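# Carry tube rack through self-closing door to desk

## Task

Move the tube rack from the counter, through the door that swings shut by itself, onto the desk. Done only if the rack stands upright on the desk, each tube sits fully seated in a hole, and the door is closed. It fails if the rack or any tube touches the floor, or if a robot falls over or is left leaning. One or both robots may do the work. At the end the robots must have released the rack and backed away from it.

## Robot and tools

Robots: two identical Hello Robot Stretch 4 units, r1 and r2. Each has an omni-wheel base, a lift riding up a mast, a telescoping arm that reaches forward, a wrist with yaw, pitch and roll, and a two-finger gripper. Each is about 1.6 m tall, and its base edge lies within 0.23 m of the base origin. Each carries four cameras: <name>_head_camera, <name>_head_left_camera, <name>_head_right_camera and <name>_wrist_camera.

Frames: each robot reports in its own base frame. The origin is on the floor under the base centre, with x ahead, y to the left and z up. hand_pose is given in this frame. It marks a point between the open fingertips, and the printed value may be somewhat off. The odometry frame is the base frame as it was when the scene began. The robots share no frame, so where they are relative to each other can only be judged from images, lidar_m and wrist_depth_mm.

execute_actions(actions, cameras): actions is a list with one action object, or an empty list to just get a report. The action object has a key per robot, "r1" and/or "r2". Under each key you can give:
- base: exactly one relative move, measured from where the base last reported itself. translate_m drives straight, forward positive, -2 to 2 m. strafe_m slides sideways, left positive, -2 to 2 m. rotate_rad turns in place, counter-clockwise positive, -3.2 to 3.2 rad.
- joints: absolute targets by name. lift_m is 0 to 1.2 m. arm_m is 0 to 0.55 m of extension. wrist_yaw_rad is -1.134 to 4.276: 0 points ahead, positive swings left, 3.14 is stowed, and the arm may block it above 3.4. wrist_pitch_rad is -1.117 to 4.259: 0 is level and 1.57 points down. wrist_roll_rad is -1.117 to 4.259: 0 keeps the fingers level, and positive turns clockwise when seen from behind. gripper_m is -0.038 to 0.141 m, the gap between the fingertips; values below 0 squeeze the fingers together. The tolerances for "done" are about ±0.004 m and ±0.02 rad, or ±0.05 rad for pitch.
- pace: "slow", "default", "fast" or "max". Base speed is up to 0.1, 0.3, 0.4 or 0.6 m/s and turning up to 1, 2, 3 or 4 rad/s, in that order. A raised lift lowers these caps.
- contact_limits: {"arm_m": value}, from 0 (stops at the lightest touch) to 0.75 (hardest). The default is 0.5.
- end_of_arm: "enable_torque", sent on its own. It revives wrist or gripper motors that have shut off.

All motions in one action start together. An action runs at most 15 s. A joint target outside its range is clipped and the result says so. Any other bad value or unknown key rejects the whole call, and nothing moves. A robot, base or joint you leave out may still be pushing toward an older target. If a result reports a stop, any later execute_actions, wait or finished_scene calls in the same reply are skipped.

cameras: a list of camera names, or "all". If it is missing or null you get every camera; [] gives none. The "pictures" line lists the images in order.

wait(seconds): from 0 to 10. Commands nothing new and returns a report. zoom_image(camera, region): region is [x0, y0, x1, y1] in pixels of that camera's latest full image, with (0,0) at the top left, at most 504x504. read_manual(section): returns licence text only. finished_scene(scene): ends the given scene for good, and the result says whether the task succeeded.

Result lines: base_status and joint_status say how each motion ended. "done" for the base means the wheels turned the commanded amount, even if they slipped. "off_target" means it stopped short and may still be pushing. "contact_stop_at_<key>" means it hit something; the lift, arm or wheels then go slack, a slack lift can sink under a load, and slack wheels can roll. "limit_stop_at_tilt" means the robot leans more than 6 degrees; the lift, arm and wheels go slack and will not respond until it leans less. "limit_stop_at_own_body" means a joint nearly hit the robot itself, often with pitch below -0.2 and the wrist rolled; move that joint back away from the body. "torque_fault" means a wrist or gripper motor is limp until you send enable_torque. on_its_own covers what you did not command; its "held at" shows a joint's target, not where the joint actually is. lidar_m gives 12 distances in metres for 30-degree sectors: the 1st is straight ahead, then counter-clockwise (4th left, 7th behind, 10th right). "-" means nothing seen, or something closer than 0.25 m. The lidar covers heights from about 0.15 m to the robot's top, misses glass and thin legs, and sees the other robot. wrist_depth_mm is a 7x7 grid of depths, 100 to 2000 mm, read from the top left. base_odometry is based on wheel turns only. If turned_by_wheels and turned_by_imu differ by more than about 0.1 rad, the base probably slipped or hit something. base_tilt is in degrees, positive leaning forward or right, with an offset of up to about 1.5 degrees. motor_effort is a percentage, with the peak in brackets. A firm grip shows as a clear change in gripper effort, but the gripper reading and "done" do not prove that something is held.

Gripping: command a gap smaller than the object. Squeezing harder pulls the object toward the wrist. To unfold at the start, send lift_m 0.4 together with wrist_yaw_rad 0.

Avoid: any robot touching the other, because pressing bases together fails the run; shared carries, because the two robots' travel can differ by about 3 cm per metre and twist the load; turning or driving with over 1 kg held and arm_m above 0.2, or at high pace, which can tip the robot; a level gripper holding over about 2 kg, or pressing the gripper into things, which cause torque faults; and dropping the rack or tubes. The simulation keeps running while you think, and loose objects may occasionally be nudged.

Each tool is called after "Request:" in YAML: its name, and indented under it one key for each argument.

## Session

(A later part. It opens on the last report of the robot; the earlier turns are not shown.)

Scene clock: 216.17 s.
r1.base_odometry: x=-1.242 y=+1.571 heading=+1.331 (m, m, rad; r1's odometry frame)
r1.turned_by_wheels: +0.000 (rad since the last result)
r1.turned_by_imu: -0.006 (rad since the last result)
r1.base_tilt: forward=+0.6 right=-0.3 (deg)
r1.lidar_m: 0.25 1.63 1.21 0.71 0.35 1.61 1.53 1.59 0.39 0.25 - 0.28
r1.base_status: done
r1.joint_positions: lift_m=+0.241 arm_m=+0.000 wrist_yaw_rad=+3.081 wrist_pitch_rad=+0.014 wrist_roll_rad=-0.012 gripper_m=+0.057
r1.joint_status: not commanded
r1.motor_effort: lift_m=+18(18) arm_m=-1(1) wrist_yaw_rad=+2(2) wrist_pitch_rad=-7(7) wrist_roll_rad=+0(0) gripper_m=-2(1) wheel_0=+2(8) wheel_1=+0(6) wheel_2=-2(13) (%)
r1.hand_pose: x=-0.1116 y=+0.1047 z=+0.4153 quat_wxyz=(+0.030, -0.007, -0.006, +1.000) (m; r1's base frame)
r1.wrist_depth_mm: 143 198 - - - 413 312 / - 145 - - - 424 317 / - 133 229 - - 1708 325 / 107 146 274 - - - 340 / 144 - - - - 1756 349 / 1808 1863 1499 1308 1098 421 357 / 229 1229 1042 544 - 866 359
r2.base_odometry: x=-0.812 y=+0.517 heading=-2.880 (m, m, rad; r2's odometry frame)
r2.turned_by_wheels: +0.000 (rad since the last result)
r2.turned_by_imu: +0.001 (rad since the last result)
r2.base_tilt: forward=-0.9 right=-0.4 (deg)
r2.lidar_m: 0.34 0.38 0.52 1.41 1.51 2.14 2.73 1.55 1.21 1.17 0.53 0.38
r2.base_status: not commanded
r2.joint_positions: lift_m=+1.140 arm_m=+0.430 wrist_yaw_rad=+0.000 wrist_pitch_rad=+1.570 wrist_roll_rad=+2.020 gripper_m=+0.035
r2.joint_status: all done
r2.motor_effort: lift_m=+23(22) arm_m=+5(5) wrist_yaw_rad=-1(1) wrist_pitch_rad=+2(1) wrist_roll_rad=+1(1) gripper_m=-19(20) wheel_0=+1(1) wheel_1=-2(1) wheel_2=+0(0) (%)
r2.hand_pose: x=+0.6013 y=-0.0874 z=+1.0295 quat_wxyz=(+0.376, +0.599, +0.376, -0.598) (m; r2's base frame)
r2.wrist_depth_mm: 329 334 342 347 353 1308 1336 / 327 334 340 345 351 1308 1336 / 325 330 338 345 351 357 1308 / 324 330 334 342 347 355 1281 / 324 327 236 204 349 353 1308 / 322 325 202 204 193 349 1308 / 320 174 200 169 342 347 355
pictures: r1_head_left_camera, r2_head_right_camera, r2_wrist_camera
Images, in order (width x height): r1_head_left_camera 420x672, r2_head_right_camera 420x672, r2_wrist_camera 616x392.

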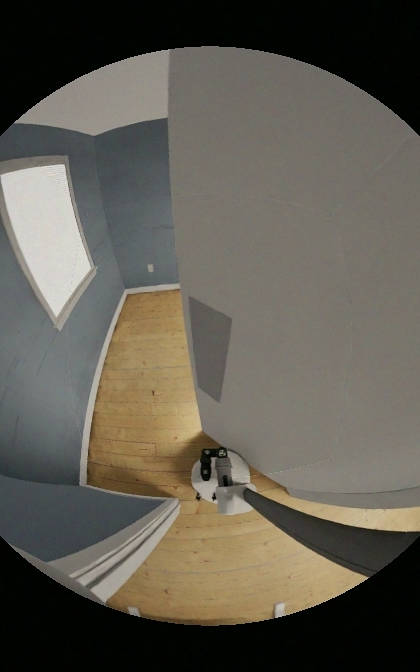

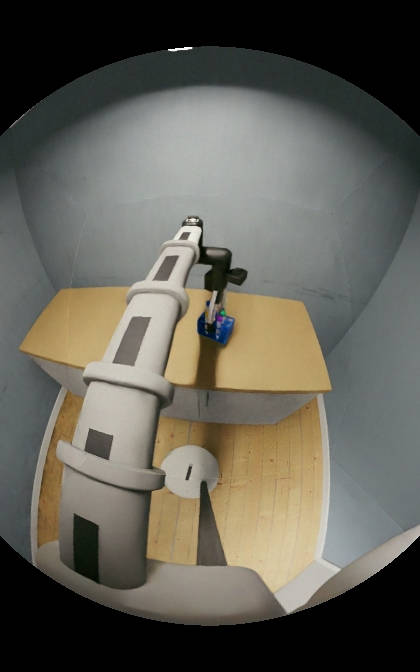

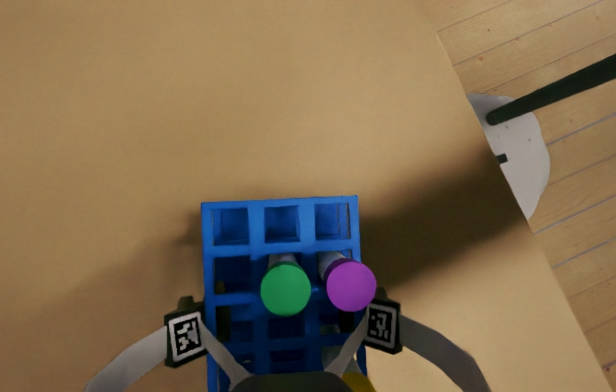

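Request:
execute_actions:
  actions:
    - {"r1": {"base": {"translate_m": 0.32}}, "r2": {"base": {"rotate_rad": -1.571}, "joints": {"arm_m": 0.0, "wrist_roll_rad": 0.0}}}
  cameras: ["r1_head_left_camera", "r2_wrist_camera", "r2_head_right_camera", "r2_head_camera"]

Scene clock: 278.97 s.
r1.base_odometry: x=-1.166 y=+1.882 heading=+1.331 (m, m, rad; r1's odometry frame)
r1.turned_by_wheels: +0.000 (rad since the last result)
r1.turned_by_imu: -0.004 (rad since the last result)
r1.base_tilt: forward=+0.5 right=-0.4 (deg)
r1.lidar_m: 2.07 1.64 1.21 1.13 0.73 0.58 1.86 0.68 0.25 0.25 - 0.25
r1.base_status: done
r1.joint_positions: lift_m=+0.241 arm_m=+0.000 wrist_yaw_rad=+3.081 wrist_pitch_rad=+0.014 wrist_roll_rad=-0.012 gripper_m=+0.057
r1.joint_status: not commanded
r1.motor_effort: lift_m=+18(18) arm_m=-1(1) wrist_yaw_rad=+2(1) wrist_pitch_rad=-7(7) wrist_roll_rad=-1(1) gripper_m=-4(0) wheel_0=+1(9) wheel_1=-2(3) wheel_2=+0(11) (%)
r1.hand_pose: x=-0.1116 y=+0.1047 z=+0.4153 quat_wxyz=(+0.030, -0.007, -0.006, +1.000) (m; r1's base frame)
r1.wrist_depth_mm: 143 199 - - 668 640 647 / - 145 - - 699 647 661 / - 133 229 - - 634 647 / 107 145 274 - - 647 661 / 144 - - - 683 647 654 / 1808 1983 1430 1308 699 640 654 / 229 1255 1008 539 - 634 647
r2.base_odometry: x=-0.812 y=+0.517 heading=+1.833 (m, m, rad; r2's odometry frame)
r2.turned_by_wheels: -1.571 (rad since the last result)
r2.turned_by_imu: -1.562 (rad since the last result)
r2.base_tilt: forward=-0.9 right=-0.4 (deg)
r2.lidar_m: 1.16 0.52 0.36 0.35 0.38 0.54 1.43 1.52 2.16 1.45 1.37 1.21
r2.base_status: done
r2.joint_positions: lift_m=+1.140 arm_m=+0.001 wrist_yaw_rad=+0.000 wrist_pitch_rad=+1.570 wrist_roll_rad=+0.000 gripper_m=+0.035
r2.joint_status: all done
r2.motor_effort: lift_m=+22(23) arm_m=-5(4) wrist_yaw_rad=+0(1) wrist_pitch_rad=-1(2) wrist_roll_rad=-1(4) gripper_m=-20(20) wheel_0=+2(6) wheel_1=+3(6) wheel_2=+1(5) (%)
r2.hand_pose: x=+0.1720 y=-0.0874 z=+1.0295 quat_wxyz=(+0.707, +0.000, +0.707, +0.000) (m; r2's base frame)
r2.wrist_depth_mm: 788 1182 1229 1229 1255 1308 1281 / 788 1182 1205 1255 1255 1281 1308 / 788 1205 1205 1229 1255 1281 1281 / 798 1205 1205 1229 1281 1308 1308 / 798 1182 237 206 1255 1255 1308 / 788 1182 202 203 194 1255 1281 / 809 174 200 167 1229 1255 1281
pictures: r1_head_left_camera, r2_head_camera, r2_head_right_camera, r2_wrist_camera
Images, in order (width x height): r1_head_left_camera 420x672, r2_head_camera 420x560, r2_head_right_camera 420x672, r2_wrist_camera 616x392.

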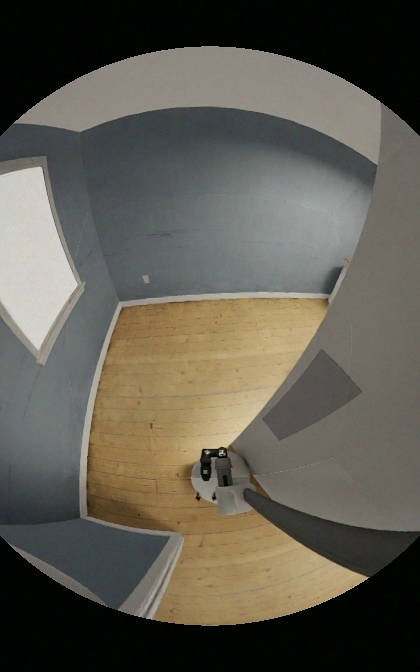

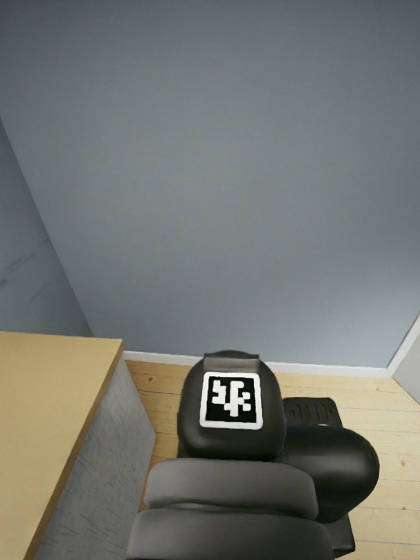

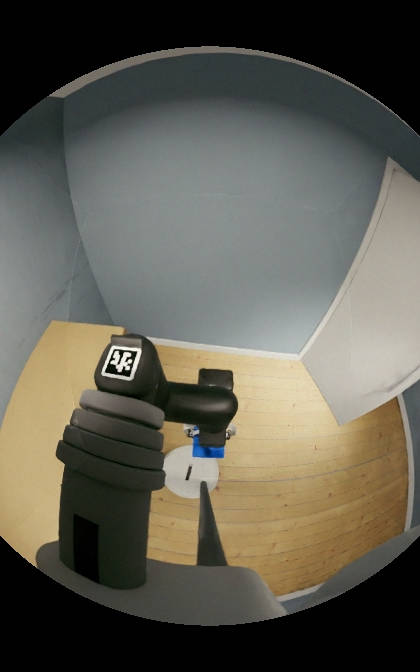

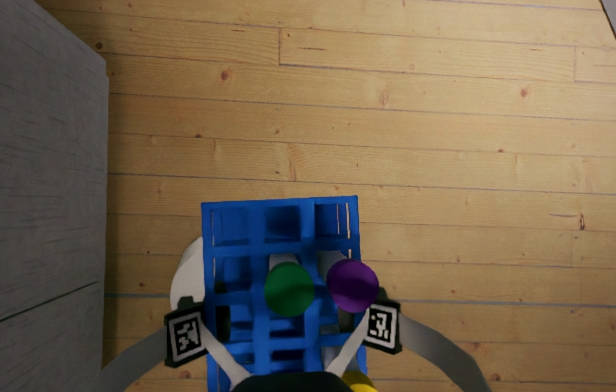

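Request:
execute_actions:
  actions:
    - {"r1": {"base": {"strafe_m": -0.22}}, "r2": {"base": {"translate_m": -0.15}, "joints": {"lift_m": 0.86}}}
  cameras: ["r1_head_left_camera", "r2_wrist_camera", "r2_head_right_camera"]

Scene clock: 300.27 s.
r1.base_odometry: x=-0.952 y=+1.829 heading=+1.331 (m, m, rad; r1's odometry frame)
r1.turned_by_wheels: +0.000 (rad since the last result)
r1.turned_by_imu: -0.005 (rad since the last result)
r1.base_tilt: forward=+0.6 right=-0.5 (deg)
r1.lidar_m: 2.10 1.95 1.42 1.38 0.72 0.76 1.90 0.33 0.25 - 0.25 0.25
r1.base_status: done
r1.joint_positions: lift_m=+0.241 arm_m=+0.000 wrist_yaw_rad=+3.081 wrist_pitch_rad=+0.014 wrist_roll_rad=-0.012 gripper_m=+0.057
r1.joint_status: not commanded
r1.motor_effort: lift_m=+18(18) arm_m=-1(1) wrist_yaw_rad=+1(1) wrist_pitch_rad=-7(7) wrist_roll_rad=+0(0) gripper_m=-3(2) wheel_0=+3(12) wheel_1=+0(12) wheel_2=+1(4) (%)
r1.hand_pose: x=-0.1116 y=+0.1047 z=+0.4153 quat_wxyz=(+0.030, -0.007, -0.006, +1.000) (m; r1's base frame)
r1.wrist_depth_mm: 143 198 - - - - 634 / - 145 - - - - 634 / - 133 229 - - - 647 / 107 146 274 - - - 640 / 144 - - - - 1863 654 / 484 1863 1464 1308 1098 1060 683 / 229 1160 1008 544 - 854 683
r2.base_odometry: x=-0.773 y=+0.373 heading=+1.833 (m, m, rad; r2's odometry frame)
r2.turned_by_wheels: +0.000 (rad since the last result)
r2.turned_by_imu: +0.002 (rad since the last result)
r2.base_tilt: forward=-0.8 right=-0.4 (deg)
r2.lidar_m: 1.30 0.51 0.37 0.36 0.39 0.55 1.27 1.36 1.97 2.69 1.17 1.34
r2.base_status: done
r2.joint_positions: lift_m=+0.860 arm_m=+0.001 wrist_yaw_rad=+0.000 wrist_pitch_rad=+1.570 wrist_roll_rad=+0.000 gripper_m=+0.035
r2.joint_status: all done
r2.motor_effort: lift_m=+18(16) arm_m=-5(5) wrist_yaw_rad=+1(1) wrist_pitch_rad=-1(1) wrist_roll_rad=+0(0) gripper_m=-21(20) wheel_0=-2(5) wheel_1=-1(7) wheel_2=+1(9) (%)
r2.hand_pose: x=+0.1720 y=-0.0874 z=+0.7499 quat_wxyz=(+0.707, +0.000, +0.707, +0.000) (m; r2's base frame)
r2.wrist_depth_mm: 891 946 946 976 976 1042 1008 / 891 946 946 991 991 1008 1025 / 891 946 946 976 976 991 1008 / 891 946 946 960 991 1008 1008 / 904 931 236 204 991 976 1008 / 891 917 202 204 194 976 1008 / 904 174 200 170 991 1008 991
pictures: r1_head_left_camera, r2_head_right_camera, r2_wrist_camera
Images, in order (width x height): r1_head_left_camera 420x672, r2_head_right_camera 420x672, r2_wrist_camera 616x392.

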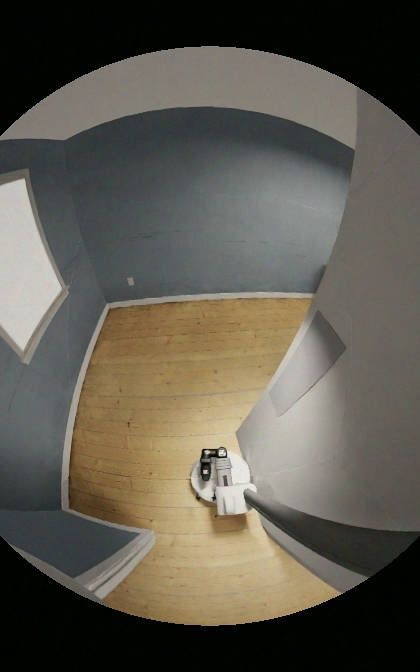

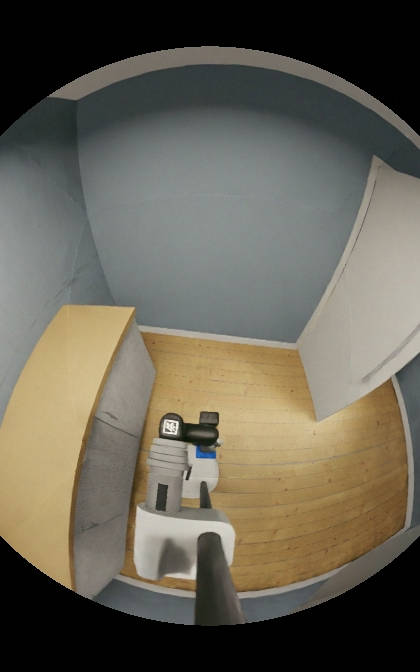

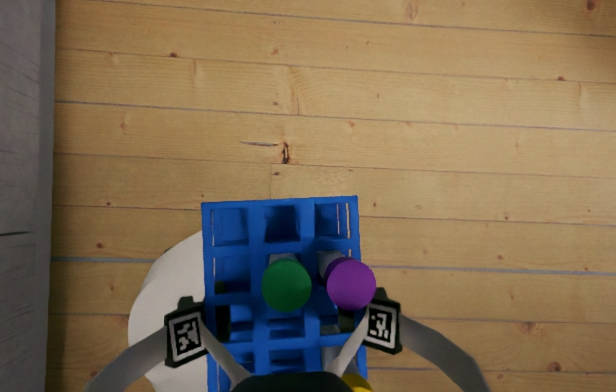

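Request:
execute_actions:
  actions:
    - {"r1": {"base": {"strafe_m": -0.04}, "pace": "slow"}, "r2": {"base": {"strafe_m": -2.0}, "pace": "fast"}}
  cameras: ["r1_head_left_camera", "r2_wrist_camera", "r2_head_left_camera", "r2_head_camera"]

Scene clock: 313.03 s.
r1.base_odometry: x=-0.914 y=+1.820 heading=+1.331 (m, m, rad; r1's odometry frame)
r1.turned_by_wheels: +0.000 (rad since the last result)
r1.turned_by_imu: -0.005 (rad since the last result)
r1.base_tilt: forward=+0.7 right=-0.5 (deg)
r1.lidar_m: 2.08 0.78 0.80 1.41 0.75 0.82 1.89 0.27 0.25 - 0.25 0.26
r1.base_status: done
r1.joint_positions: lift_m=+0.241 arm_m=+0.000 wrist_yaw_rad=+3.081 wrist_pitch_rad=+0.014 wrist_roll_rad=-0.012 gripper_m=+0.057
r1.joint_status: not commanded
r1.motor_effort: lift_m=+17(18) arm_m=-1(1) wrist_yaw_rad=+1(1) wrist_pitch_rad=-7(7) wrist_roll_rad=+1(0) gripper_m=-2(3) wheel_0=+4(7) wheel_1=-3(7) wheel_2=+1(2) (%)
r1.hand_pose: x=-0.1116 y=+0.1047 z=+0.4153 quat_wxyz=(+0.030, -0.007, -0.006, +1.000) (m; r1's base frame)
r1.wrist_depth_mm: 143 198 - - - - 634 / - 145 - - - - 647 / - 134 229 - - - 661 / 107 146 274 - - - 683 / 144 603 - - - 1921 691 / 439 1576 1464 1281 1098 1042 715 / 228 1008 1008 544 - 866 750
r2.base_odometry: x=+1.159 y=+0.891 heading=+1.833 (m, m, rad; r2's odometry frame)
r2.turned_by_wheels: +0.000 (rad since the last result)
r2.turned_by_imu: +0.000 (rad since the last result)
r2.base_tilt: forward=-1.0 right=-0.3 (deg)
r2.lidar_m: 1.20 0.77 0.81 2.36 1.89 1.42 1.37 0.94 0.70 0.67 0.77 1.08
r2.base_status: done
r2.joint_positions: lift_m=+0.860 arm_m=+0.001 wrist_yaw_rad=+0.000 wrist_pitch_rad=+1.570 wrist_roll_rad=+0.000 gripper_m=+0.035
r2.joint_status: not commanded
r2.motor_effort: lift_m=+18(18) arm_m=-5(5) wrist_yaw_rad=+1(1) wrist_pitch_rad=+0(0) wrist_roll_rad=-1(0) gripper_m=-19(23) wheel_0=-2(11) wheel_1=+2(9) wheel_2=+0(1) (%)
r2.hand_pose: x=+0.1720 y=-0.0874 z=+0.7499 quat_wxyz=(+0.707, +0.000, +0.707, +0.000) (m; r2's base frame)
r2.wrist_depth_mm: 931 946 960 976 976 1008 904 / 931 946 960 976 991 1008 904 / 917 946 946 976 976 991 891 / 917 931 946 960 991 991 891 / 917 931 236 206 976 991 878 / 904 917 202 203 193 976 878 / 917 174 200 200 960 976 878
pictures: r1_head_left_camera, r2_head_camera, r2_head_left_camera, r2_wrist_camera
Images, in order (width x height): r1_head_left_camera 420x672, r2_head_camera 420x560, r2_head_left_camera 420x672, r2_wrist_camera 616x392.

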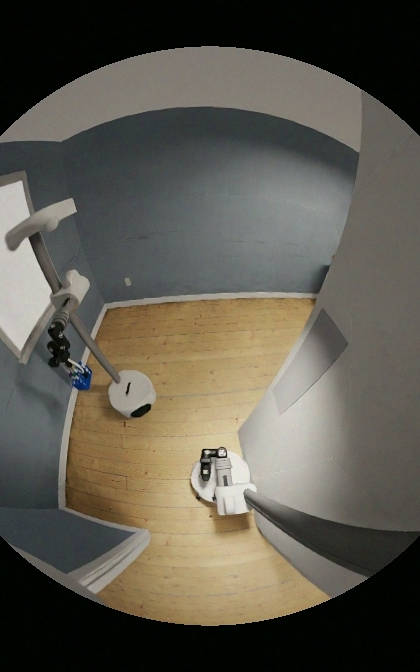

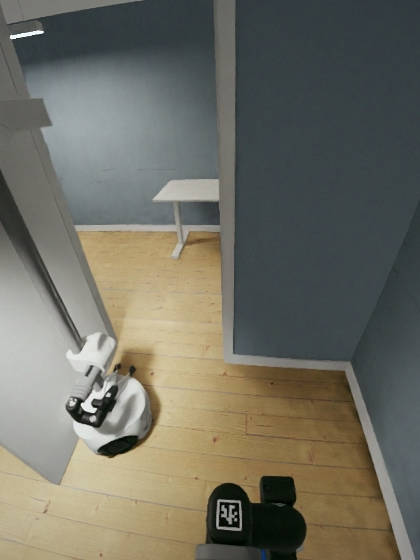

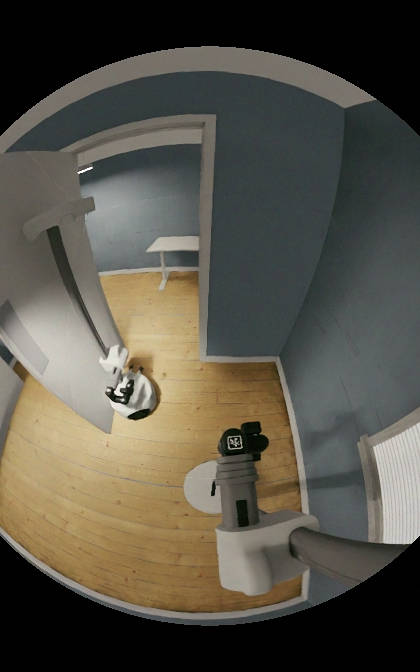

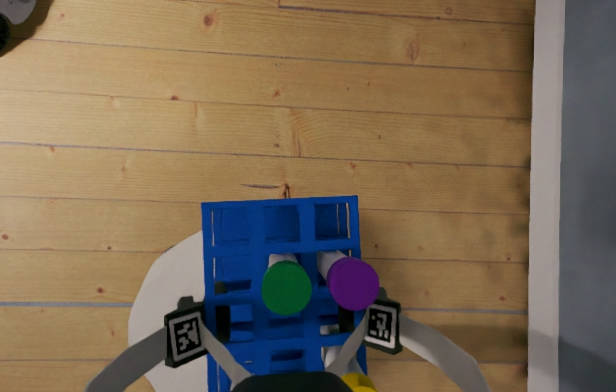

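Request:
execute_actions:
  actions:
    - {"r1": {"base": {"translate_m": 0.37}}, "r2": {"base": {"translate_m": 0.87}, "pace": "fast"}}
  cameras: ["r1_head_left_camera", "r1_head_right_camera", "r2_wrist_camera", "r2_head_left_camera"]

Scene clock: 334.33 s.
r1.base_odometry: x=-0.826 y=+2.179 heading=+1.331 (m, m, rad; r1's odometry frame)
r1.turned_by_wheels: +0.000 (rad since the last result)
r1.turned_by_imu: -0.008 (rad since the last result)
r1.base_tilt: forward=+0.6 right=-0.4 (deg)
r1.lidar_m: 1.72 1.80 1.44 1.38 0.62 0.67 3.01 0.29 0.25 1.63 1.73 1.79
r1.base_status: done
r1.joint_positions: lift_m=+0.241 arm_m=+0.000 wrist_yaw_rad=+3.081 wrist_pitch_rad=+0.014 wrist_roll_rad=-0.012 gripper_m=+0.057
r1.joint_status: not commanded
r1.motor_effort: lift_m=+18(17) arm_m=-1(1) wrist_yaw_rad=+1(1) wrist_pitch_rad=-7(7) wrist_roll_rad=+0(1) gripper_m=-2(2) wheel_0=+2(9) wheel_1=-2(6) wheel_2=-1(13) (%)
r1.hand_pose: x=-0.1116 y=+0.1047 z=+0.4153 quat_wxyz=(+0.030, -0.007, -0.006, +1.000) (m; r1's base frame)
r1.wrist_depth_mm: 143 198 - - - 1008 809 / - 145 - - - 1025 1042 / - 134 229 - - 1025 1042 / 107 145 274 - - 1025 1060 / 144 574 - - - 1025 1042 / 424 647 976 1308 1098 668 615 / 229 615 946 539 - 854 580
r2.base_odometry: x=+0.933 y=+1.731 heading=+1.833 (m, m, rad; r2's odometry frame)
r2.turned_by_wheels: +0.000 (rad since the last result)
r2.turned_by_imu: +0.000 (rad since the last result)
r2.base_tilt: forward=-0.9 right=-0.3 (deg)
r2.lidar_m: 0.33 1.81 0.90 0.85 0.62 0.71 2.24 1.05 0.79 0.75 0.47 0.36
r2.base_status: done
r2.joint_positions: lift_m=+0.860 arm_m=+0.001 wrist_yaw_rad=+0.000 wrist_pitch_rad=+1.570 wrist_roll_rad=+0.000 gripper_m=+0.035
r2.joint_status: not commanded
r2.motor_effort: lift_m=+18(18) arm_m=-5(5) wrist_yaw_rad=+1(1) wrist_pitch_rad=+0(1) wrist_roll_rad=+0(0) gripper_m=-20(21) wheel_0=+1(8) wheel_1=+0(4) wheel_2=+2(13) (%)
r2.hand_pose: x=+0.1720 y=-0.0874 z=+0.7499 quat_wxyz=(+0.707, +0.000, +0.707, +0.000) (m; r2's base frame)
r2.wrist_depth_mm: 946 255 276 271 265 263 262 / 931 931 397 392 382 375 373 / 931 931 732 715 691 661 640 / 931 946 946 946 991 991 931 / 931 946 237 205 991 976 931 / 904 917 202 204 194 991 917 / 904 174 200 167 976 991 904
pictures: r1_head_left_camera, r1_head_right_camera, r2_head_left_camera, r2_wrist_camera
Images, in order (width x height): r1_head_left_camera 420x672, r1_head_right_camera 420x672, r2_head_left_camera 420x672, r2_wrist_camera 616x392.

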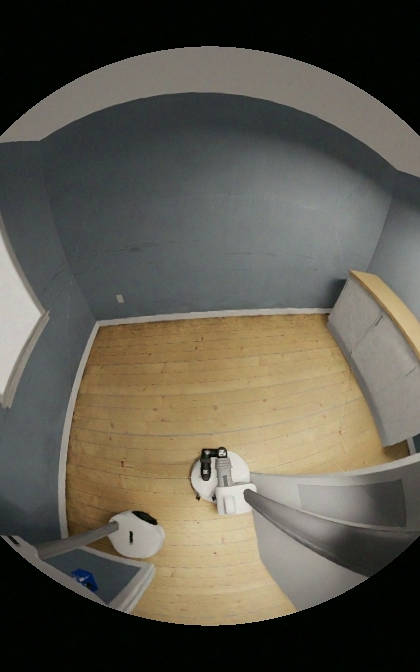

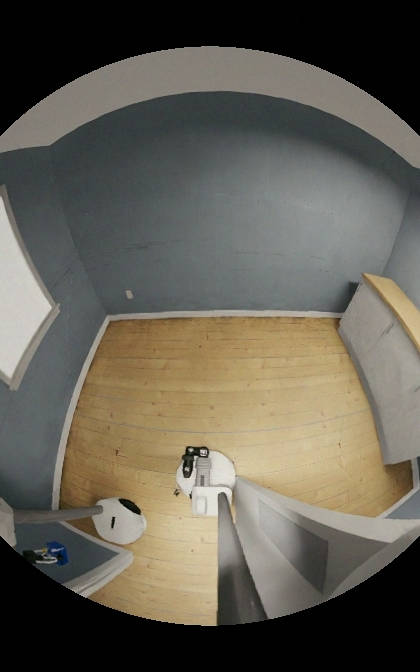

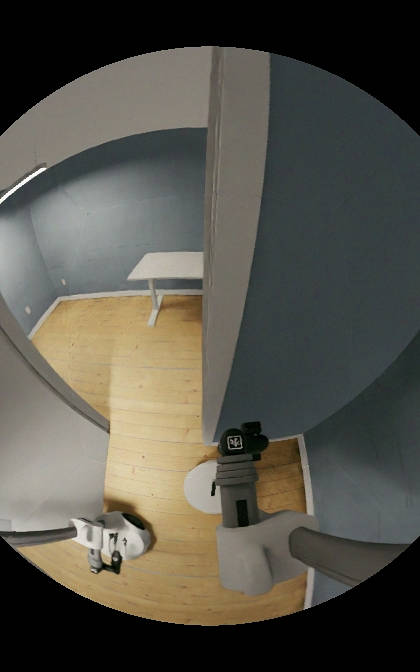

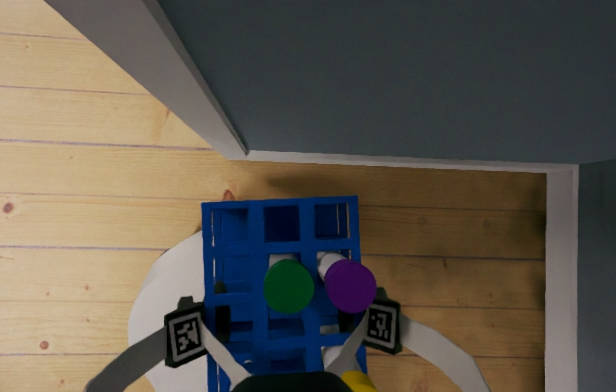

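Request:
execute_actions:
  actions:
    - {"r1": {"base": {"translate_m": 0.06}, "pace": "slow"}, "r2": {"base": {"strafe_m": 0.43}}}
  cameras: ["r1_head_right_camera", "r2_head_camera", "r2_head_left_camera"]

Scene clock: 346.23 s.
r1.base_odometry: x=-0.812 y=+2.238 heading=+1.331 (m, m, rad; r1's odometry frame)
r1.turned_by_wheels: +0.000 (rad since the last result)
r1.turned_by_imu: -0.005 (rad since the last result)
r1.base_tilt: forward=+0.6 right=-0.4 (deg)
r1.lidar_m: 1.66 1.72 1.46 1.41 1.35 0.35 0.41 0.27 0.25 1.63 1.70 1.74
r1.base_status: done
r1.joint_positions: lift_m=+0.241 arm_m=+0.000 wrist_yaw_rad=+3.081 wrist_pitch_rad=+0.014 wrist_roll_rad=-0.012 gripper_m=+0.057
r1.joint_status: not commanded
r1.motor_effort: lift_m=+18(17) arm_m=-1(1) wrist_yaw_rad=+1(1) wrist_pitch_rad=-7(7) wrist_roll_rad=+0(1) gripper_m=-3(3) wheel_0=+3(6) wheel_1=-1(1) wheel_2=-2(7) (%)
r1.hand_pose: x=-0.1116 y=+0.1047 z=+0.4153 quat_wxyz=(+0.030, -0.007, -0.006, +1.000) (m; r1's base frame)
r1.wrist_depth_mm: 143 198 - - 788 1078 1078 / - 145 - - 831 1098 1098 / - 133 229 - - 1098 1078 / 107 146 273 - - 1078 1098 / 144 580 - - - 1060 1098 / 421 634 960 732 603 580 1098 / 229 615 960 373 - 504 809
r2.base_odometry: x=+0.518 y=+1.620 heading=+1.833 (m, m, rad; r2's odometry frame)
r2.turned_by_wheels: +0.000 (rad since the last result)
r2.turned_by_imu: +0.001 (rad since the last result)
r2.base_tilt: forward=-1.0 right=-0.4 (deg)
r2.lidar_m: 1.71 0.65 0.46 0.40 0.44 0.38 0.42 1.58 1.22 1.18 0.51 0.54
r2.base_status: done
r2.joint_positions: lift_m=+0.860 arm_m=+0.001 wrist_yaw_rad=+0.000 wrist_pitch_rad=+1.570 wrist_roll_rad=+0.000 gripper_m=+0.035
r2.joint_status: not commanded
r2.motor_effort: lift_m=+19(19) arm_m=-5(5) wrist_yaw_rad=+0(1) wrist_pitch_rad=+0(0) wrist_roll_rad=+0(0) gripper_m=-19(19) wheel_0=+0(9) wheel_1=+0(12) wheel_2=+1(4) (%)
r2.hand_pose: x=+0.1720 y=-0.0874 z=+0.7498 quat_wxyz=(+0.707, +0.000, +0.707, +0.000) (m; r2's base frame)
r2.wrist_depth_mm: 917 931 960 976 976 597 392 / 946 946 976 960 991 549 433 / 904 946 946 960 960 759 759 / 866 931 931 946 976 1008 1008 / 891 917 237 206 976 976 1008 / 904 917 202 204 193 1008 991 / 904 174 200 168 960 991 1025
pictures: r1_head_right_camera, r2_head_camera, r2_head_left_camera
Images, in order (width x height): r1_head_right_camera 420x672, r2_head_camera 420x560, r2_head_left_camera 420x672.

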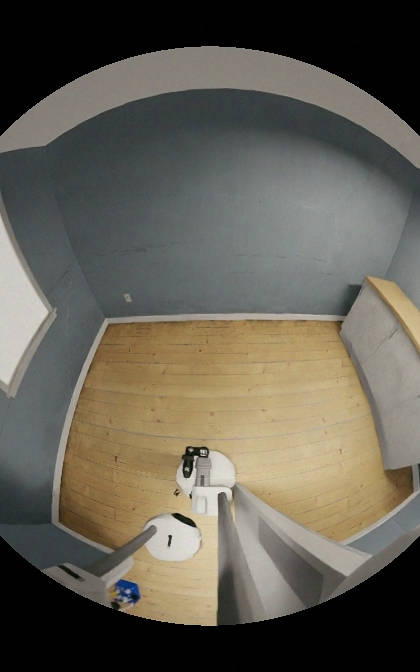

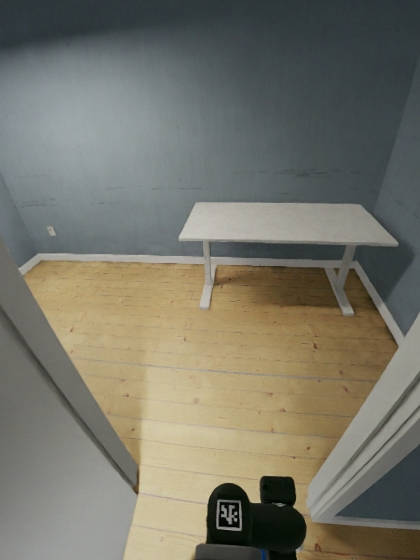

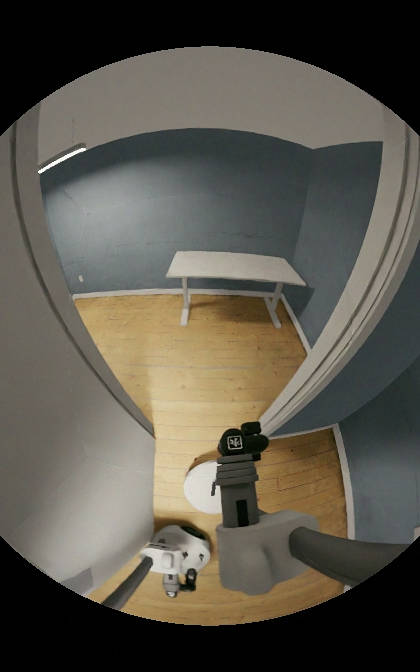

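Request:
execute_actions:
  actions:
    - {"r1": {"base": {"translate_m": -0.3}, "pace": "slow"}, "r2": {"base": {"translate_m": 1.28}, "joints": {"lift_m": 1.04}, "pace": "fast"}}
  cameras: ["r1_head_right_camera", "r2_head_camera", "r2_head_right_camera", "r2_wrist_camera"]

Scene clock: 372.70 s.
r1.base_odometry: x=-0.883 y=+1.946 heading=+1.331 (m, m, rad; r1's odometry frame)
r1.turned_by_wheels: +0.000 (rad since the last result)
r1.turned_by_imu: -0.008 (rad since the last result)
r1.base_tilt: forward=+0.5 right=-0.4 (deg)
r1.lidar_m: 1.94 2.02 1.44 1.40 0.91 0.84 1.31 0.29 0.25 - 0.25 0.26
r1.base_status: done
r1.joint_positions: lift_m=+0.241 arm_m=+0.000 wrist_yaw_rad=+3.081 wrist_pitch_rad=+0.014 wrist_roll_rad=-0.012 gripper_m=+0.057
r1.joint_status: not commanded
r1.motor_effort: lift_m=+18(18) arm_m=-1(1) wrist_yaw_rad=+1(1) wrist_pitch_rad=-7(7) wrist_roll_rad=+1(0) gripper_m=-3(1) wheel_0=-1(4) wheel_1=-2(5) wheel_2=+4(4) (%)
r1.hand_pose: x=-0.1116 y=+0.1047 z=+0.4153 quat_wxyz=(+0.030, -0.007, -0.006, +1.000) (m; r1's base frame)
r1.wrist_depth_mm: 143 199 - - - 831 778 / - 145 - - - 866 778 / - 133 229 - - - 778 / 107 146 274 - - - 788 / 144 591 - 1576 1708 1808 788 / 430 676 1499 1281 1098 842 788 / 229 647 1008 544 - 854 788
r2.base_odometry: x=+0.186 y=+2.856 heading=+1.833 (m, m, rad; r2's odometry frame)
r2.turned_by_wheels: +0.000 (rad since the last result)
r2.turned_by_imu: -0.001 (rad since the last result)
r2.base_tilt: forward=-0.8 right=-0.3 (deg)
r2.lidar_m: 0.43 0.48 1.86 2.47 1.06 0.85 1.30 0.89 1.17 1.23 0.61 0.46
r2.base_status: done
r2.joint_positions: lift_m=+1.040 arm_m=+0.001 wrist_yaw_rad=+0.000 wrist_pitch_rad=+1.570 wrist_roll_rad=+0.000 gripper_m=+0.035
r2.joint_status: all done
r2.motor_effort: lift_m=+22(28) arm_m=-5(5) wrist_yaw_rad=+1(0) wrist_pitch_rad=+1(1) wrist_roll_rad=-2(0) gripper_m=-18(24) wheel_0=+0(6) wheel_1=+0(7) wheel_2=+2(12) (%)
r2.hand_pose: x=+0.1720 y=-0.0874 z=+0.9295 quat_wxyz=(+0.707, +0.000, +0.707, +0.000) (m; r2's base frame)
r2.wrist_depth_mm: 1098 1118 1138 1138 1182 469 462 / 1078 1118 1138 1182 1182 1182 1229 / 1098 1098 1138 1138 1160 1160 1205 / 1078 1118 1118 1138 1205 1182 1205 / 1098 1118 236 205 1182 1182 1182 / 1078 1098 201 204 193 1160 1160 / 1060 174 200 174 1138 1160 1182
pictures: r1_head_right_camera, r2_head_camera, r2_head_right_camera, r2_wrist_camera
Images, in order (width x height): r1_head_right_camera 420x672, r2_head_camera 420x560, r2_head_right_camera 420x672, r2_wrist_camera 616x392.

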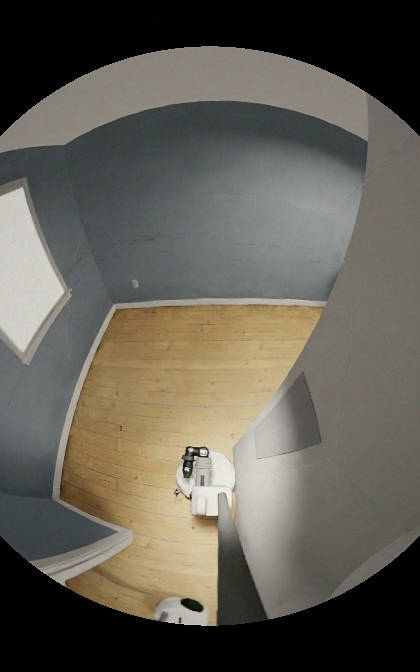

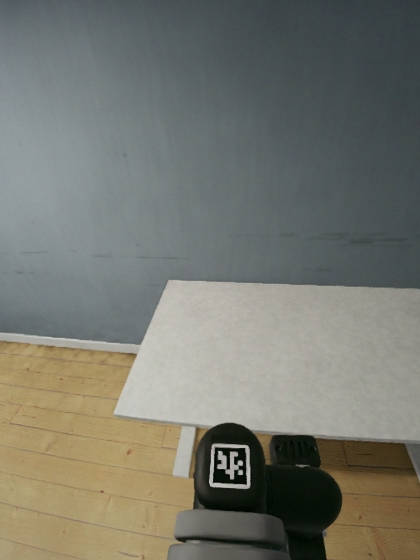

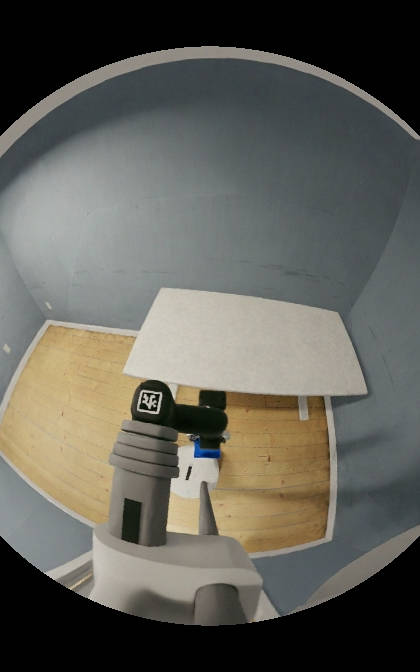

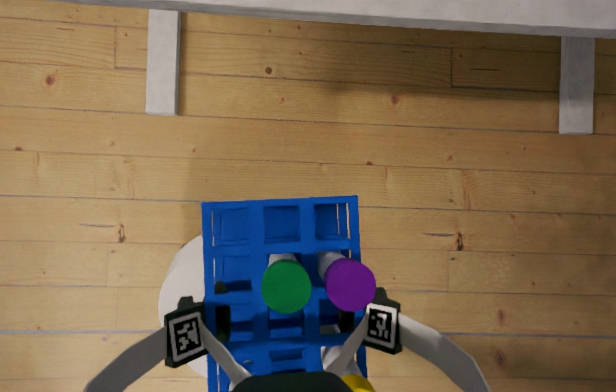

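Request:
execute_actions:
  actions:
    - {"r1": {"base": {"strafe_m": 0.2}, "pace": "slow"}, "r2": {"base": {"strafe_m": -0.45}, "joints": {"lift_m": 0.93, "arm_m": 0.45}}}
  cameras: ["r1_head_right_camera", "r2_head_right_camera", "r2_wrist_camera"]

Scene clock: 386.60 s.
r1.base_odometry: x=-1.077 y=+1.994 heading=+1.331 (m, m, rad; r1's odometry frame)
r1.turned_by_wheels: +0.000 (rad since the last result)
r1.turned_by_imu: -0.007 (rad since the last result)
r1.base_tilt: forward=+0.6 right=-0.4 (deg)
r1.lidar_m: 1.96 1.75 1.28 1.21 0.90 0.73 1.40 0.47 0.25 0.25 0.26 0.25
r1.base_status: done
r1.joint_positions: lift_m=+0.241 arm_m=+0.000 wrist_yaw_rad=+3.081 wrist_pitch_rad=+0.014 wrist_roll_rad=-0.012 gripper_m=+0.057
r1.joint_status: not commanded
r1.motor_effort: lift_m=+17(17) arm_m=-1(1) wrist_yaw_rad=+1(1) wrist_pitch_rad=-7(7) wrist_roll_rad=+0(0) gripper_m=-2(1) wheel_0=-1(4) wheel_1=+0(9) wheel_2=+0(3) (%)
r1.hand_pose: x=-0.1116 y=+0.1047 z=+0.4153 quat_wxyz=(+0.030, -0.007, -0.006, +1.000) (m; r1's base frame)
r1.wrist_depth_mm: 143 199 - - 820 778 778 / - 145 - - 1576 778 778 / - 133 230 - - 768 788 / 107 145 276 - - 768 788 / 144 - - - 820 778 778 / 732 1921 1499 1308 1098 778 788 / 229 1255 1008 544 - 768 778
r2.base_odometry: x=+0.621 y=+2.973 heading=+1.833 (m, m, rad; r2's odometry frame)
r2.turned_by_wheels: +0.000 (rad since the last result)
r2.turned_by_imu: +0.001 (rad since the last result)
r2.base_tilt: forward=-0.8 right=-0.2 (deg)
r2.lidar_m: 0.41 0.46 0.63 2.60 1.19 1.27 0.78 0.80 0.85 0.79 0.60 0.44
r2.base_status: done
r2.joint_positions: lift_m=+0.930 arm_m=+0.449 wrist_yaw_rad=+0.000 wrist_pitch_rad=+1.570 wrist_roll_rad=+0.000 gripper_m=+0.035
r2.joint_status: all done
r2.motor_effort: lift_m=+17(16) arm_m=+5(6) wrist_yaw_rad=+0(0) wrist_pitch_rad=+1(1) wrist_roll_rad=+0(0) gripper_m=-21(20) wheel_0=-2(9) wheel_1=+0(8) wheel_2=+0(2) (%)
r2.hand_pose: x=+0.6203 y=-0.0874 z=+0.8199 quat_wxyz=(+0.707, +0.000, +0.707, +0.000) (m; r2's base frame)
r2.wrist_depth_mm: 310 315 319 324 330 336 342 / 309 315 319 325 330 334 340 / 307 314 319 324 329 334 340 / 306 310 314 320 327 332 338 / 307 309 237 204 325 332 336 / 304 309 202 204 195 330 334 / 303 174 200 170 320 329 332
pictures: r1_head_right_camera, r2_head_right_camera, r2_wrist_camera
Images, in order (width x height): r1_head_right_camera 420x672, r2_head_right_camera 420x672, r2_wrist_camera 616x392.

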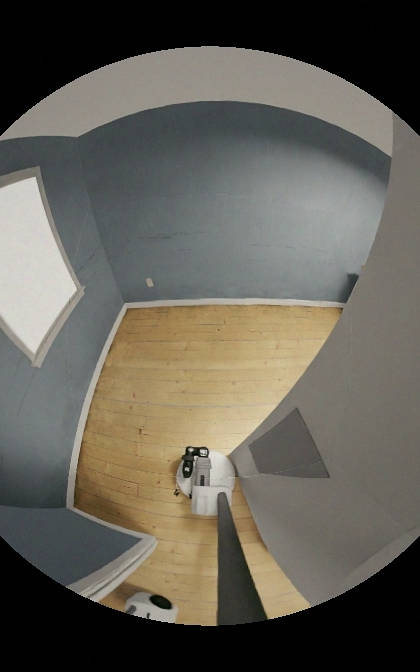

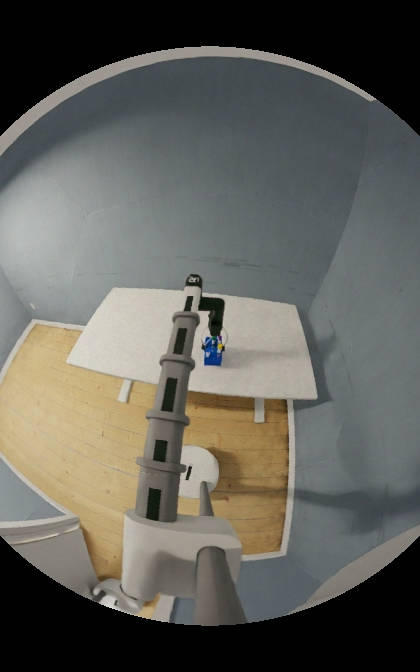

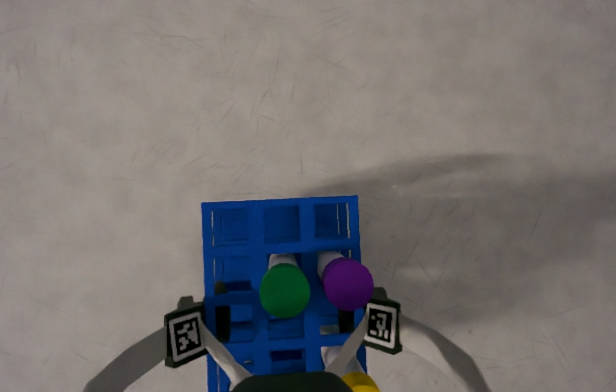

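Request:
execute_actions:
  actions:
    - {"r1": {"base": {"translate_m": -0.22}, "pace": "slow"}, "r2": {"joints": {"lift_m": 0.892}, "pace": "slow"}}
  cameras: ["r1_head_right_camera", "r2_wrist_camera"]

Scene clock: 396.80 s.
r1.base_odometry: x=-1.129 y=+1.780 heading=+1.331 (m, m, rad; r1's odometry frame)
r1.turned_by_wheels: +0.000 (rad since the last result)
r1.turned_by_imu: -0.004 (rad since the last result)
r1.base_tilt: forward=+0.7 right=-0.5 (deg)
r1.lidar_m: 0.30 1.70 1.28 1.23 0.58 0.54 1.21 0.67 0.26 0.25 - 0.25
r1.base_status: done
r1.joint_positions: lift_m=+0.241 arm_m=+0.000 wrist_yaw_rad=+3.081 wrist_pitch_rad=+0.014 wrist_roll_rad=-0.012 gripper_m=+0.057
r1.joint_status: not commanded
r1.motor_effort: lift_m=+18(18) arm_m=-1(1) wrist_yaw_rad=+1(1) wrist_pitch_rad=-7(6) wrist_roll_rad=+0(0) gripper_m=-2(2) wheel_0=+1(4) wheel_1=-1(7) wheel_2=+2(6) (%)
r1.hand_pose: x=-0.1116 y=+0.1047 z=+0.4153 quat_wxyz=(+0.030, -0.007, -0.006, +1.000) (m; r1's base frame)
r1.wrist_depth_mm: 144 198 - - - 549 554 / - 145 - - - 554 554 / - 134 229 - - 554 559 / 107 145 274 - - 585 554 / 144 - - - 1366 585 559 / 1756 1921 1430 1281 1118 539 559 / 229 1205 1025 539 - 683 554
r2.base_odometry: x=+0.621 y=+2.973 heading=+1.833 (m, m, rad; r2's odometry frame)
r2.turned_by_wheels: +0.000 (rad since the last result)
r2.turned_by_imu: +0.001 (rad since the last result)
r2.base_tilt: forward=-0.7 right=-0.3 (deg)
r2.lidar_m: 0.43 0.44 0.64 2.60 1.17 1.18 0.77 0.83 0.83 0.78 0.60 0.43
r2.base_status: not commanded
r2.joint_positions: lift_m=+0.892 arm_m=+0.449 wrist_yaw_rad=+0.000 wrist_pitch_rad=+1.570 wrist_roll_rad=+0.000 gripper_m=+0.035
r2.joint_status: all done
r2.motor_effort: lift_m=+17(19) arm_m=+5(5) wrist_yaw_rad=+0(0) wrist_pitch_rad=+1(1) wrist_roll_rad=+1(0) gripper_m=-19(21) wheel_0=-1(2) wheel_1=+0(0) wheel_2=+0(0) (%)
r2.hand_pose: x=+0.6203 y=-0.0874 z=+0.7819 quat_wxyz=(+0.707, +0.000, +0.707, +0.000) (m; r2's base frame)
r2.wrist_depth_mm: 274 278 282 287 293 296 300 / 272 277 282 285 290 297 300 / 272 277 281 283 290 296 298 / 271 276 277 281 287 293 297 / 270 273 236 205 287 293 298 / 268 272 202 204 193 291 294 / 266 174 200 169 285 291 294
pictures: r1_head_right_camera, r2_wrist_camera
Images, in order (width x height): r1_head_right_camera 420x672, r2_wrist_camera 616x392.

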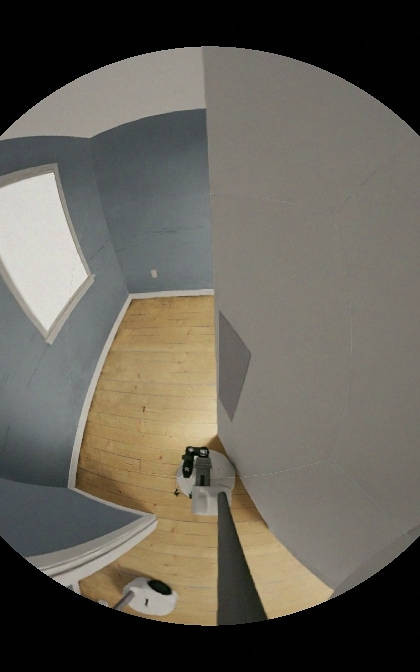

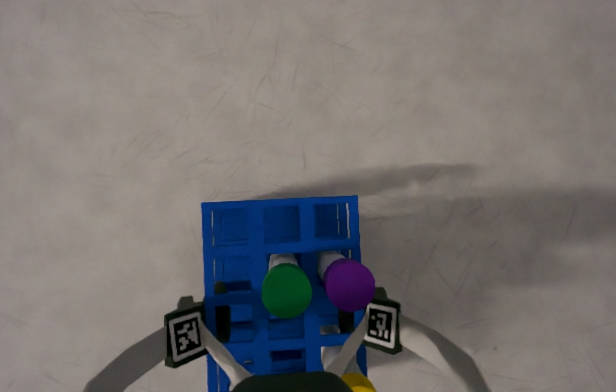

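Request:
execute_actions:
  actions:
    - {"r1": {"base": {"translate_m": -0.3}, "pace": "slow"}, "r2": {"joints": {"gripper_m": 0.125}, "pace": "slow"}}
  cameras: ["r1_head_left_camera", "r2_wrist_camera"]

Scene clock: 408.27 s.
r1.base_odometry: x=-1.201 y=+1.489 heading=+1.331 (m, m, rad; r1's odometry frame)
r1.turned_by_wheels: +0.000 (rad since the last result)
r1.turned_by_imu: -0.003 (rad since the last result)
r1.base_tilt: forward=+0.6 right=-0.4 (deg)
r1.lidar_m: 0.25 0.39 1.30 0.38 0.39 0.88 0.95 1.49 0.44 0.25 0.25 -
r1.base_status: done
r1.joint_positions: lift_m=+0.241 arm_m=+0.000 wrist_yaw_rad=+3.081 wrist_pitch_rad=+0.014 wrist_roll_rad=-0.012 gripper_m=+0.057
r1.joint_status: not commanded
r1.motor_effort: lift_m=+18(17) arm_m=-1(1) wrist_yaw_rad=+1(1) wrist_pitch_rad=-7(7) wrist_roll_rad=-1(0) gripper_m=-4(2) wheel_0=-1(0) wheel_1=-3(3) wheel_2=+1(7) (%)
r1.hand_pose: x=-0.1116 y=+0.1047 z=+0.4153 quat_wxyz=(+0.030, -0.007, -0.006, +1.000) (m; r1's base frame)
r1.wrist_depth_mm: 143 198 - - - 1921 1430 / - 145 - - - 1983 1499 / - 133 229 - 1921 - 1537 / 107 145 276 - - - 1576 / 145 - - - 1138 1661 1499 / 1808 1983 1464 1308 991 991 1078 / 229 1229 991 539 - 866 820
r2.base_odometry: x=+0.621 y=+2.973 heading=+1.833 (m, m, rad; r2's odometry frame)
r2.turned_by_wheels: +0.000 (rad since the last result)
r2.turned_by_imu: +0.001 (rad since the last result)
r2.base_tilt: forward=-0.9 right=-0.4 (deg)
r2.lidar_m: 0.42 0.45 0.67 2.65 1.17 0.89 0.77 0.82 0.81 0.79 0.60 0.43
r2.base_status: not commanded
r2.joint_positions: lift_m=+0.892 arm_m=+0.449 wrist_yaw_rad=+0.000 wrist_pitch_rad=+1.570 wrist_roll_rad=+0.000 gripper_m=+0.125
r2.joint_status: all done
r2.motor_effort: lift_m=+17(17) arm_m=+5(5) wrist_yaw_rad=+0(0) wrist_pitch_rad=+1(1) wrist_roll_rad=+0(1) gripper_m=-1(18) wheel_0=-2(2) wheel_1=+0(0) wheel_2=+0(0) (%)
r2.hand_pose: x=+0.6202 y=-0.0874 z=+0.7819 quat_wxyz=(+0.707, +0.000, +0.707, +0.000) (m; r2's base frame)
r2.wrist_depth_mm: 272 279 281 286 290 297 301 / 273 277 281 286 291 296 303 / 272 276 279 286 289 294 298 / 271 274 278 282 289 294 298 / 271 274 240 207 287 293 296 / 270 212 238 206 197 291 296 / 267 270 204 152 285 289 294
pictures: r1_head_left_camera, r2_wrist_camera
Images, in order (width x height): r1_head_left_camera 420x672, r2_wrist_camera 616x392.

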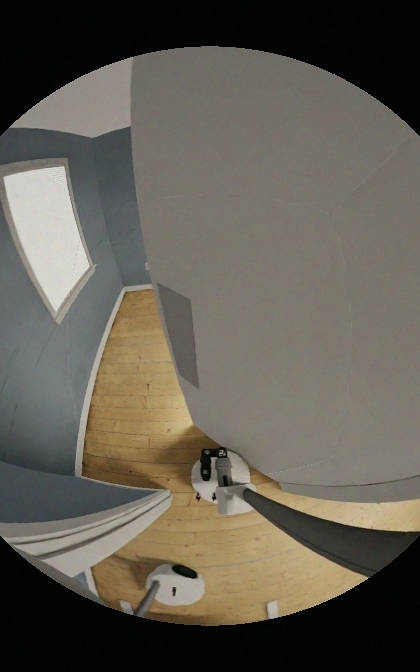

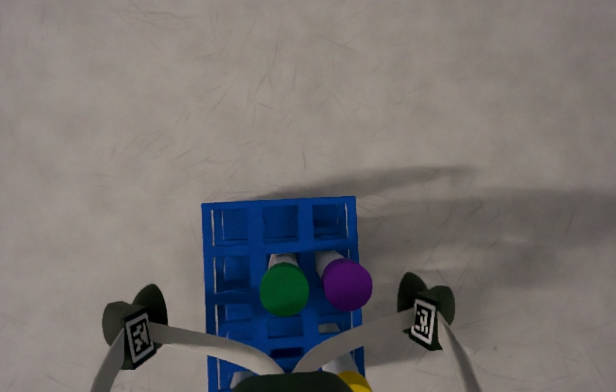

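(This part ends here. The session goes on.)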